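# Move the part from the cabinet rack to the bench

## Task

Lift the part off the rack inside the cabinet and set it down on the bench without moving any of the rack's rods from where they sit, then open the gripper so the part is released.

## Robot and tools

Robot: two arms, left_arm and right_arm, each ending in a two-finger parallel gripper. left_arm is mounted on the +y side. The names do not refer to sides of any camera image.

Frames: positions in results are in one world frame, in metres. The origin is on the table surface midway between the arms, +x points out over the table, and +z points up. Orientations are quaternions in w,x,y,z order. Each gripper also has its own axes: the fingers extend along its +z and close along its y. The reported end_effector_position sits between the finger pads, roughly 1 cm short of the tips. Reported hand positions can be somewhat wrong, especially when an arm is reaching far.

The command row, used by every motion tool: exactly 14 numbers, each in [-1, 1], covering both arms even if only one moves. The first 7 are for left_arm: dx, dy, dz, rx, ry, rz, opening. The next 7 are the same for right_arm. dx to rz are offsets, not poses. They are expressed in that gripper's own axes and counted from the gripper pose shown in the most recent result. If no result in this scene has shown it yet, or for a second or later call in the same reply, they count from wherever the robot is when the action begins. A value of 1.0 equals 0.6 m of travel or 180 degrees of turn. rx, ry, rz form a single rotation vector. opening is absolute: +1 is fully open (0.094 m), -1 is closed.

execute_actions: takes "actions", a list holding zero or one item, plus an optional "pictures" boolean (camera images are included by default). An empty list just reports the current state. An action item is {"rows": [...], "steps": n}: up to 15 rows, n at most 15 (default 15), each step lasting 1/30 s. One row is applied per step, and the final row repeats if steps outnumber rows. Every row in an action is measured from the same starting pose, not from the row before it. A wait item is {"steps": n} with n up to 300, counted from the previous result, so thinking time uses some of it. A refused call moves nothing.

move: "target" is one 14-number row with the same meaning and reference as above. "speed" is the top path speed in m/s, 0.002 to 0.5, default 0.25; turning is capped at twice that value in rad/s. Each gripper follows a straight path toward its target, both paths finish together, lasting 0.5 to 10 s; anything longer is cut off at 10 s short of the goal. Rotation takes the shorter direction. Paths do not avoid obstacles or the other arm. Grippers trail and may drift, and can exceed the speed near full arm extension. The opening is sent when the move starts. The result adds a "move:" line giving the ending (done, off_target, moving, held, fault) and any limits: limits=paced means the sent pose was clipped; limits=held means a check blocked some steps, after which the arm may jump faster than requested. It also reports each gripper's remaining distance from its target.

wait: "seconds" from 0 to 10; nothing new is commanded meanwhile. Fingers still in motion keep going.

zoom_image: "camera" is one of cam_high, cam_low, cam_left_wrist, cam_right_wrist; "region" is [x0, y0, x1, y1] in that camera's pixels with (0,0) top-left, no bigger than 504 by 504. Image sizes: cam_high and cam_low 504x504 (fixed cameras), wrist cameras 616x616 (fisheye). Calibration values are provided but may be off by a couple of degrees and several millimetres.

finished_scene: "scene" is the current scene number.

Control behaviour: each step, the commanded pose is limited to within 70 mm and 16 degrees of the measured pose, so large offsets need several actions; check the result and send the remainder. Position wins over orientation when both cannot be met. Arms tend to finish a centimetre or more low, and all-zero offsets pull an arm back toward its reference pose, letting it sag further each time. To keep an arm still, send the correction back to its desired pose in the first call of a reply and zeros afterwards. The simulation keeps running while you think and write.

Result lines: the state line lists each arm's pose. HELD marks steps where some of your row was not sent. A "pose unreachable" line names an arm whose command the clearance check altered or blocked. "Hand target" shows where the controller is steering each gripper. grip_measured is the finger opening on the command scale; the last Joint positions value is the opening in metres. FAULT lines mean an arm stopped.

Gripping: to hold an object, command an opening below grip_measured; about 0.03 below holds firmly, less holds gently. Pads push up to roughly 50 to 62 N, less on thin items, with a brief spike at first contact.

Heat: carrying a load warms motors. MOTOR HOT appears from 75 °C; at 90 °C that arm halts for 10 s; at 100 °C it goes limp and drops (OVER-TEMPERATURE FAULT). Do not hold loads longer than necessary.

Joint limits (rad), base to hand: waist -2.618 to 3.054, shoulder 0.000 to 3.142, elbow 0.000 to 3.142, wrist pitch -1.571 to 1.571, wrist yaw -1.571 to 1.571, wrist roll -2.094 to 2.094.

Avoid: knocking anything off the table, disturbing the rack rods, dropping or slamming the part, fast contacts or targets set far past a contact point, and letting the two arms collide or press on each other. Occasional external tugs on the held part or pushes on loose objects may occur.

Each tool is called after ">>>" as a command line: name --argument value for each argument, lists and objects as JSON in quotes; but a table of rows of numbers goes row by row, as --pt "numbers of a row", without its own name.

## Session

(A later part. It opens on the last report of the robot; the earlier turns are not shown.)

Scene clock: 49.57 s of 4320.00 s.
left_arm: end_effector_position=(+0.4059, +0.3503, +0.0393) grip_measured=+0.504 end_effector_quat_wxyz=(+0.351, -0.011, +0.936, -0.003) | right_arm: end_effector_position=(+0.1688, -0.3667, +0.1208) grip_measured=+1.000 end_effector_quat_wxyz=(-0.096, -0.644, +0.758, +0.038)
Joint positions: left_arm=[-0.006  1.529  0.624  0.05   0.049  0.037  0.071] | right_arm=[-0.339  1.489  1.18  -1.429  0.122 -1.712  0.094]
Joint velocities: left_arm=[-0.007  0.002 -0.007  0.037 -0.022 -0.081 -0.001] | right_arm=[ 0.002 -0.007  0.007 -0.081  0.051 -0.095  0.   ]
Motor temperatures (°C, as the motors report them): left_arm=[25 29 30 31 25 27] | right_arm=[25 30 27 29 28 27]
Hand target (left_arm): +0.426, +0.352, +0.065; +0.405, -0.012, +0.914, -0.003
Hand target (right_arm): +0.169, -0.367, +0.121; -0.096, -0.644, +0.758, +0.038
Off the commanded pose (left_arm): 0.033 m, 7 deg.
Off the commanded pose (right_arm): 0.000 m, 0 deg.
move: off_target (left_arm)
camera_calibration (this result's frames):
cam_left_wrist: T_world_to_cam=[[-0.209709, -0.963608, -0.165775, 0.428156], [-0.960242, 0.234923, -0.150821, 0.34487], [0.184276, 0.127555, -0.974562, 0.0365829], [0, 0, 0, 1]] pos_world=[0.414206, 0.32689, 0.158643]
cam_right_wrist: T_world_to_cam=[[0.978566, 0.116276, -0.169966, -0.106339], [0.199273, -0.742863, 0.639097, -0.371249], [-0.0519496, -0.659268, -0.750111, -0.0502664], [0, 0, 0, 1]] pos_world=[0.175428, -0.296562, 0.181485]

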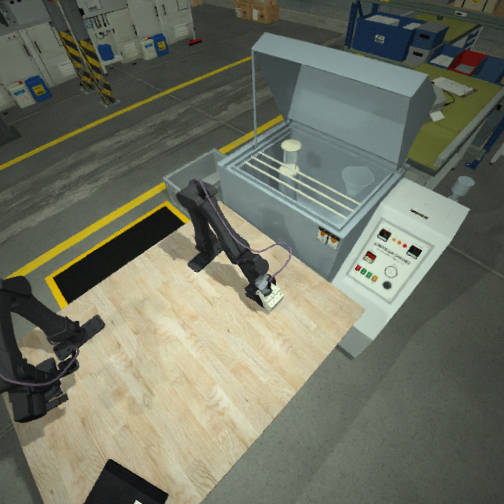

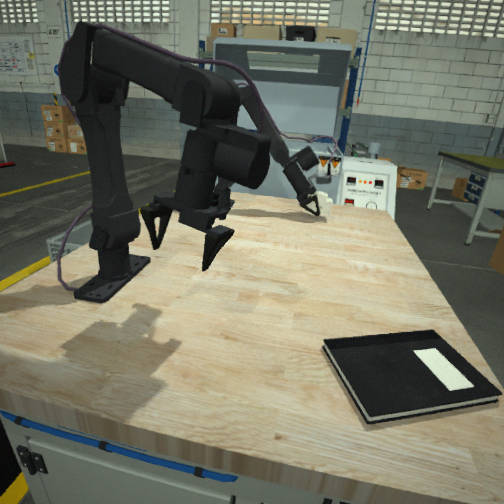

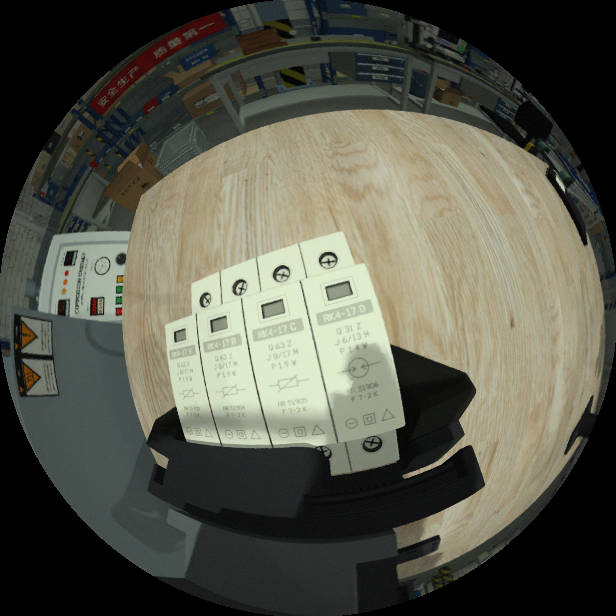

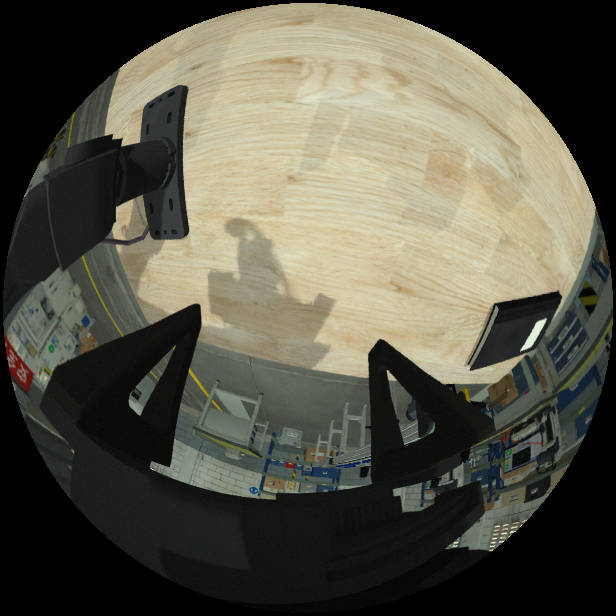

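>>> move --target '[0,0,0,0,-0.04,0,0.3,0,0,0,0,0,0,1]' --speed 0.03

>>> move --target '[0,0,0,0,0,0,1,0,0,0,0,0,0,1]'

>>> move --target '[-0.1,0,-0.2,0,0,0,1,0,0,0,0,0,0,1]'

Scene clock: 56.13 s of 4320.00 s.
left_arm: end_effector_position=(+0.3920, +0.3493, +0.0221) grip_measured=+0.504 end_effector_quat_wxyz=(+0.370, -0.010, +0.929, -0.001) | right_arm: end_effector_position=(+0.1688, -0.3667, +0.1208) grip_measured=+1.000 end_effector_quat_wxyz=(-0.096, -0.644, +0.758, +0.038)
Joint positions: left_arm=[-0.006  1.529  0.496  0.218  0.049  0.037  0.071] | right_arm=[-0.339  1.489  1.18  -1.429  0.122 -1.712  0.094]
Joint velocities: left_arm=[ 0.002  0.002 -0.022 -0.007 -0.037  0.007 -0.   ] | right_arm=[-0.002  0.027 -0.012 -0.095 -0.007 -0.007  0.   ]
Motor temperatures (°C, as the motors report them): left_arm=[25 29 30 32 25 27] | right_arm=[25 30 27 29 28 27]
Hand target (left_arm): +0.405, +0.350, +0.040; +0.408, -0.011, +0.913, -0.002
Hand target (right_arm): +0.169, -0.367, +0.121; -0.096, -0.644, +0.758, +0.038
Off the commanded pose (left_arm): 0.022 m, 5 deg.
Off the commanded pose (right_arm): 0.000 m, 0 deg.
After step 90, 1.27 s passed at rest.
move: off_target (left_arm)
camera_calibration (this result's frames):
cam_left_wrist: T_world_to_cam=[[-0.202748, -0.962957, -0.177783, 0.418701], [-0.953328, 0.235587, -0.188851, 0.327073], [0.223739, 0.131197, -0.965779, 0.00554448], [0, 0, 0, 1]] pos_world=[0.395458, 0.32541, 0.141561]
cam_right_wrist: T_world_to_cam=[[0.978566, 0.116276, -0.169966, -0.106339], [0.199273, -0.742863, 0.639097, -0.371249], [-0.0519496, -0.659268, -0.750111, -0.0502664], [0, 0, 0, 1]] pos_world=[0.175428, -0.296562, 0.181485]

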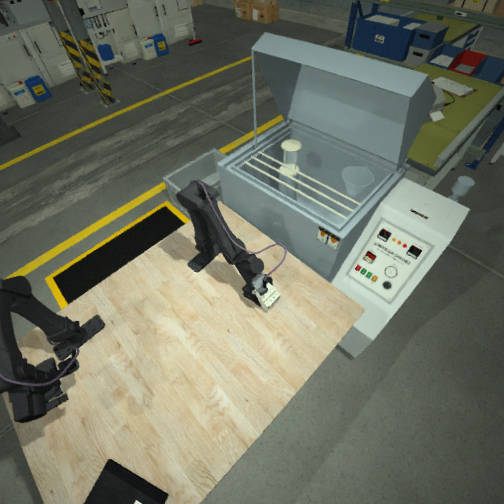

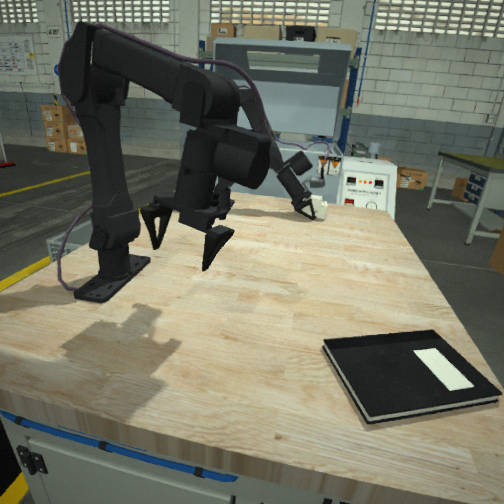

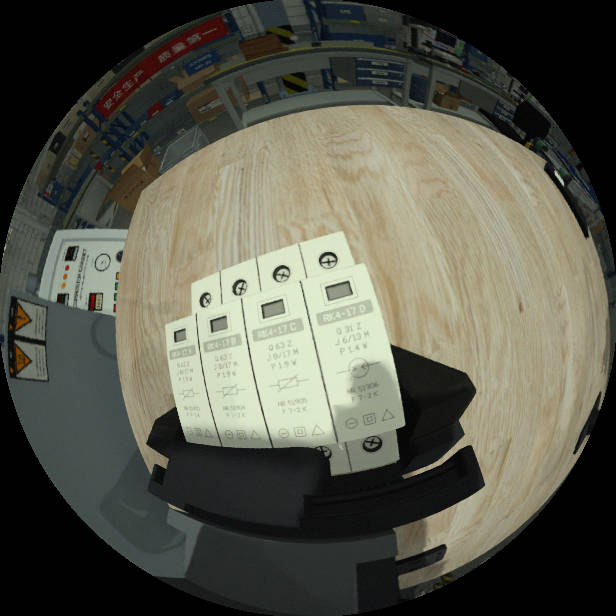

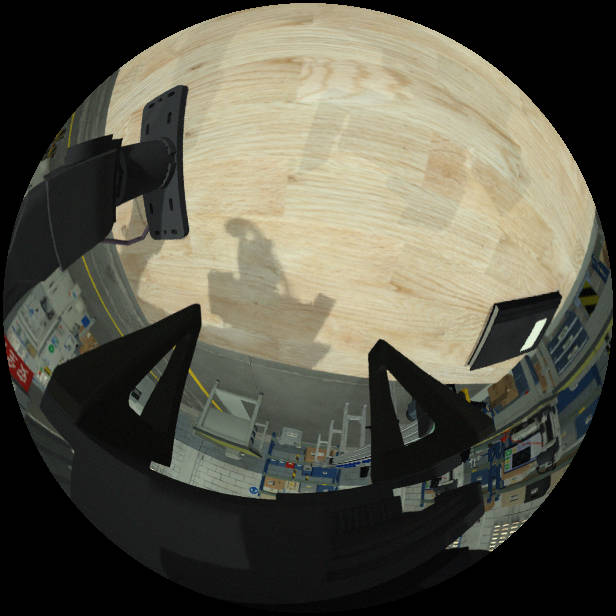

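Scene clock: 56.63 s of 4320.00 s.
left_arm: end_effector_position=(+0.3921, +0.3493, +0.0222) grip_measured=+1.000 end_effector_quat_wxyz=(+0.370, -0.010, +0.929, -0.001) | right_arm: end_effector_position=(+0.1688, -0.3667, +0.1208) grip_measured=+1.000 end_effector_quat_wxyz=(-0.096, -0.644, +0.758, +0.038)
Joint positions: left_arm=[-0.006  1.529  0.496  0.219  0.049  0.037  0.094] | right_arm=[-0.339  1.489  1.18  -1.429  0.122 -1.712  0.094]
Joint velocities: left_arm=[ 0.002 -0.007  0.022 -0.007 -0.037 -0.022  0.   ] | right_arm=[-0.022  0.002 -0.002  0.051  0.022  0.095  0.   ]
Motor temperatures (°C, as the motors report them): left_arm=[25 29 30 32 25 27] | right_arm=[25 30 27 29 28 27]
Hand target (left_arm): +0.392, +0.349, +0.022; +0.370, -0.011, +0.929, -0.001
Hand target (right_arm): +0.169, -0.367, +0.121; -0.096, -0.644, +0.758, +0.038
Off the commanded pose (left_arm): 0.000 m, 0 deg.
Off the commanded pose (right_arm): 0.000 m, 0 deg.
move: done
camera_calibration (this result's frames):
cam_left_wrist: T_world_to_cam=[[-0.20268, -0.962952, -0.17789, 0.418706], [-0.953256, 0.235593, -0.189207, 0.327127], [0.224106, 0.131226, -0.965689, 0.00543503], [0, 0, 0, 1]] pos_world=[0.395481, 0.325412, 0.141627]
cam_right_wrist: T_world_to_cam=[[0.978566, 0.116276, -0.169966, -0.106339], [0.199273, -0.742863, 0.639097, -0.371249], [-0.0519496, -0.659268, -0.750111, -0.0502664], [0, 0, 0, 1]] pos_world=[0.175428, -0.296562, 0.181485]

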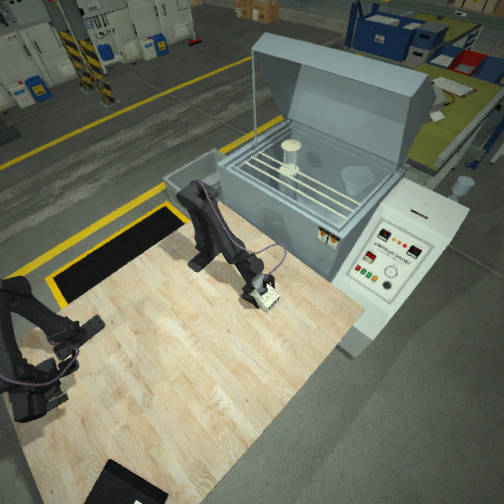

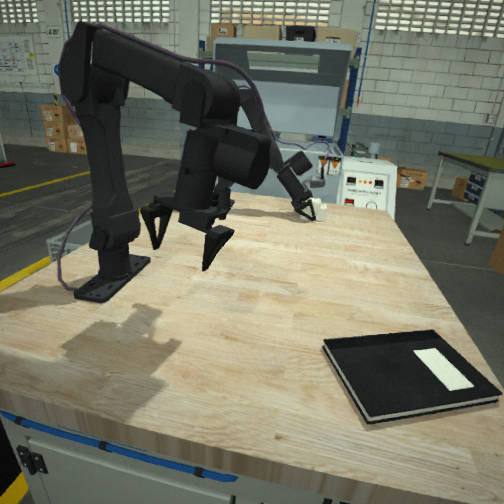

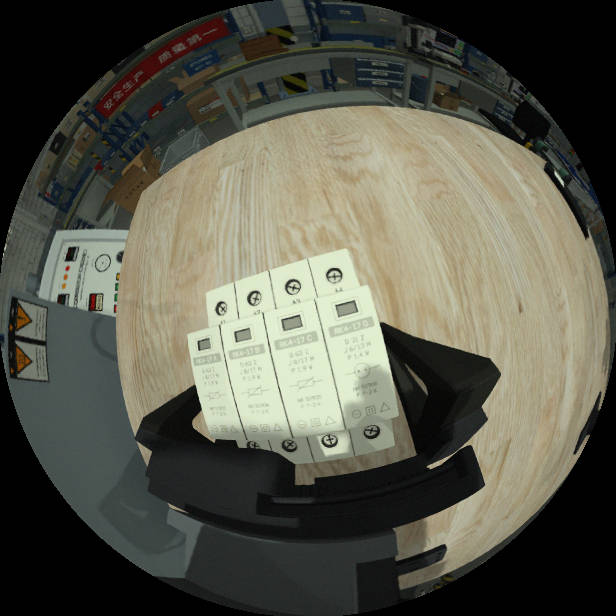

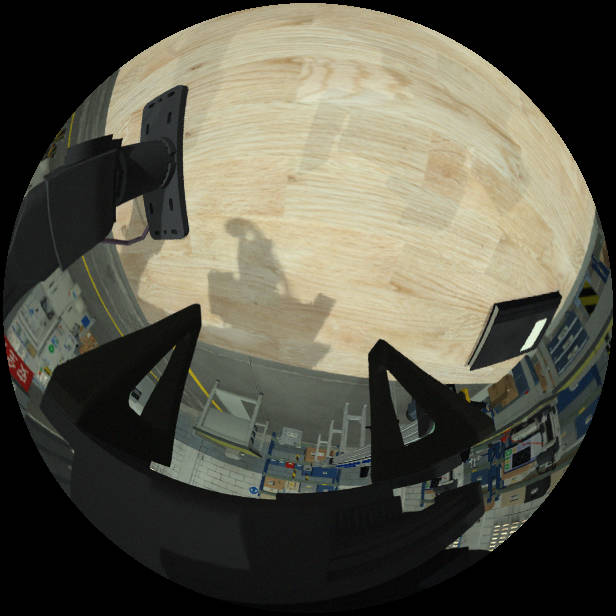

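Scene clock: 58.00 s of 4320.00 s.
left_arm: end_effector_position=(+0.3508, +0.3478, +0.1439) grip_measured=+1.000 end_effector_quat_wxyz=(+0.366, -0.012, +0.931, +0.000) | right_arm: end_effector_position=(+0.1688, -0.3667, +0.1208) grip_measured=+1.000 end_effector_quat_wxyz=(-0.096, -0.644, +0.758, +0.038)
Joint positions: left_arm=[-0.     1.079  0.738 -0.482  0.049  0.041  0.094] | right_arm=[-0.339  1.489  1.18  -1.429  0.122 -1.712  0.094]
Joint velocities: left_arm=[-0.002  0.002  0.027 -0.066 -0.037 -0.022  0.   ] | right_arm=[ 0.007  0.007  0.007  0.037 -0.051 -0.022  0.   ]
Motor temperatures (°C, as the motors report them): left_arm=[25 29 30 32 25 27] | right_arm=[25 30 27 29 28 27]
Hand target (left_arm): +0.352, +0.349, +0.152; +0.370, -0.010, +0.929, -0.001
Hand target (right_arm): +0.169, -0.367, +0.121; -0.096, -0.644, +0.758, +0.038
Off the commanded pose (left_arm): 0.007 m, 1 deg.
Off the commanded pose (right_arm): 0.000 m, 0 deg.
move: done
camera_calibration (this result's frames):
cam_left_wrist: T_world_to_cam=[[-0.20114, -0.963311, -0.177691, 0.430163], [-0.95563, 0.232822, -0.180455, 0.31174], [0.215205, 0.13351, -0.9674, 0.135012], [0, 0, 0, 1]] pos_world=[0.355376, 0.323776, 0.263301]
cam_right_wrist: T_world_to_cam=[[0.978566, 0.116276, -0.169966, -0.106339], [0.199273, -0.742863, 0.639097, -0.371249], [-0.0519496, -0.659268, -0.750111, -0.0502664], [0, 0, 0, 1]] pos_world=[0.175428, -0.296562, 0.181485]

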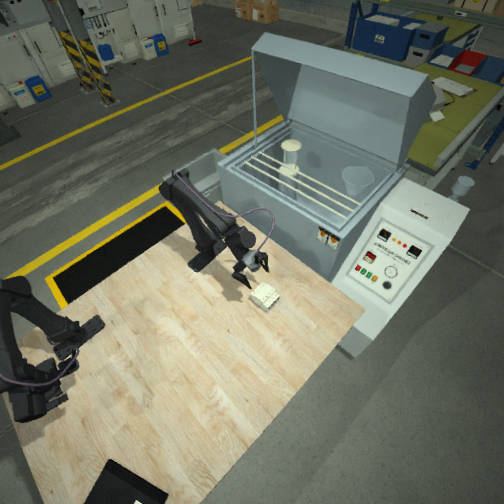

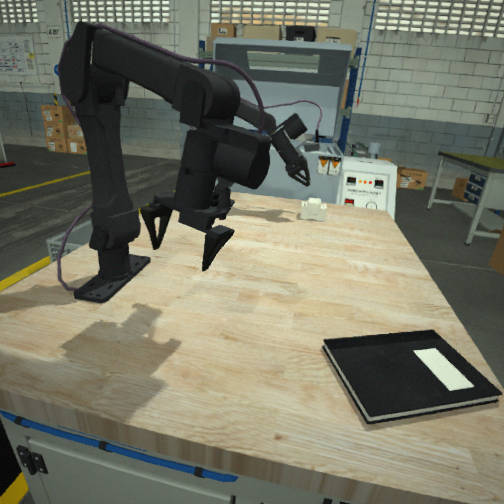

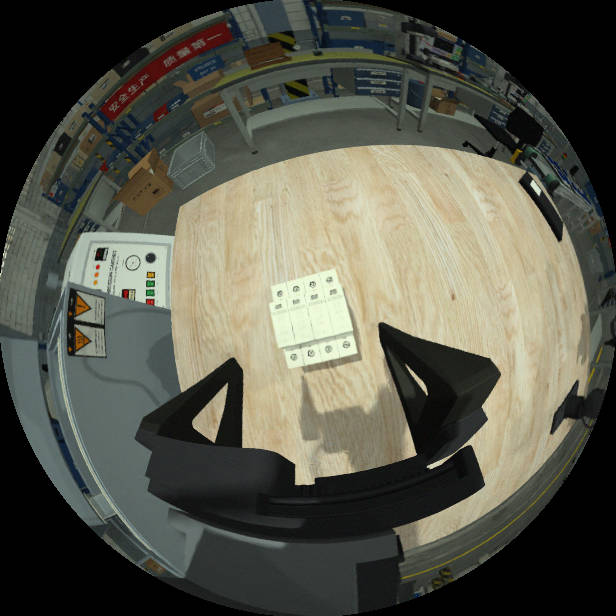

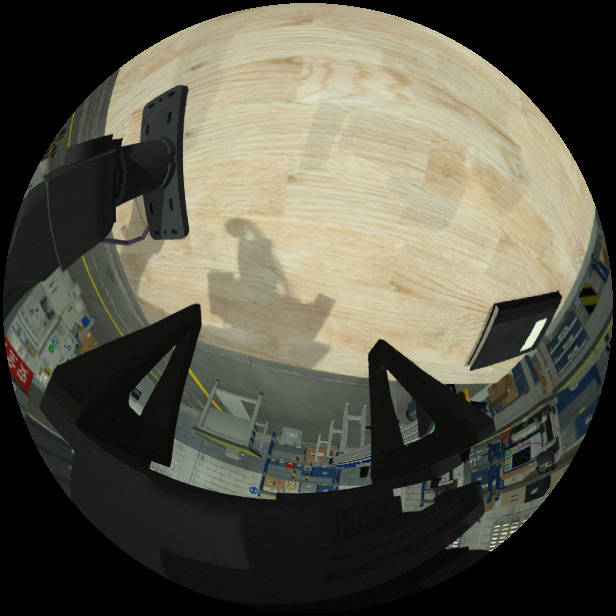

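>>> finished_scene --scene 2

The scene is finished: the task was done.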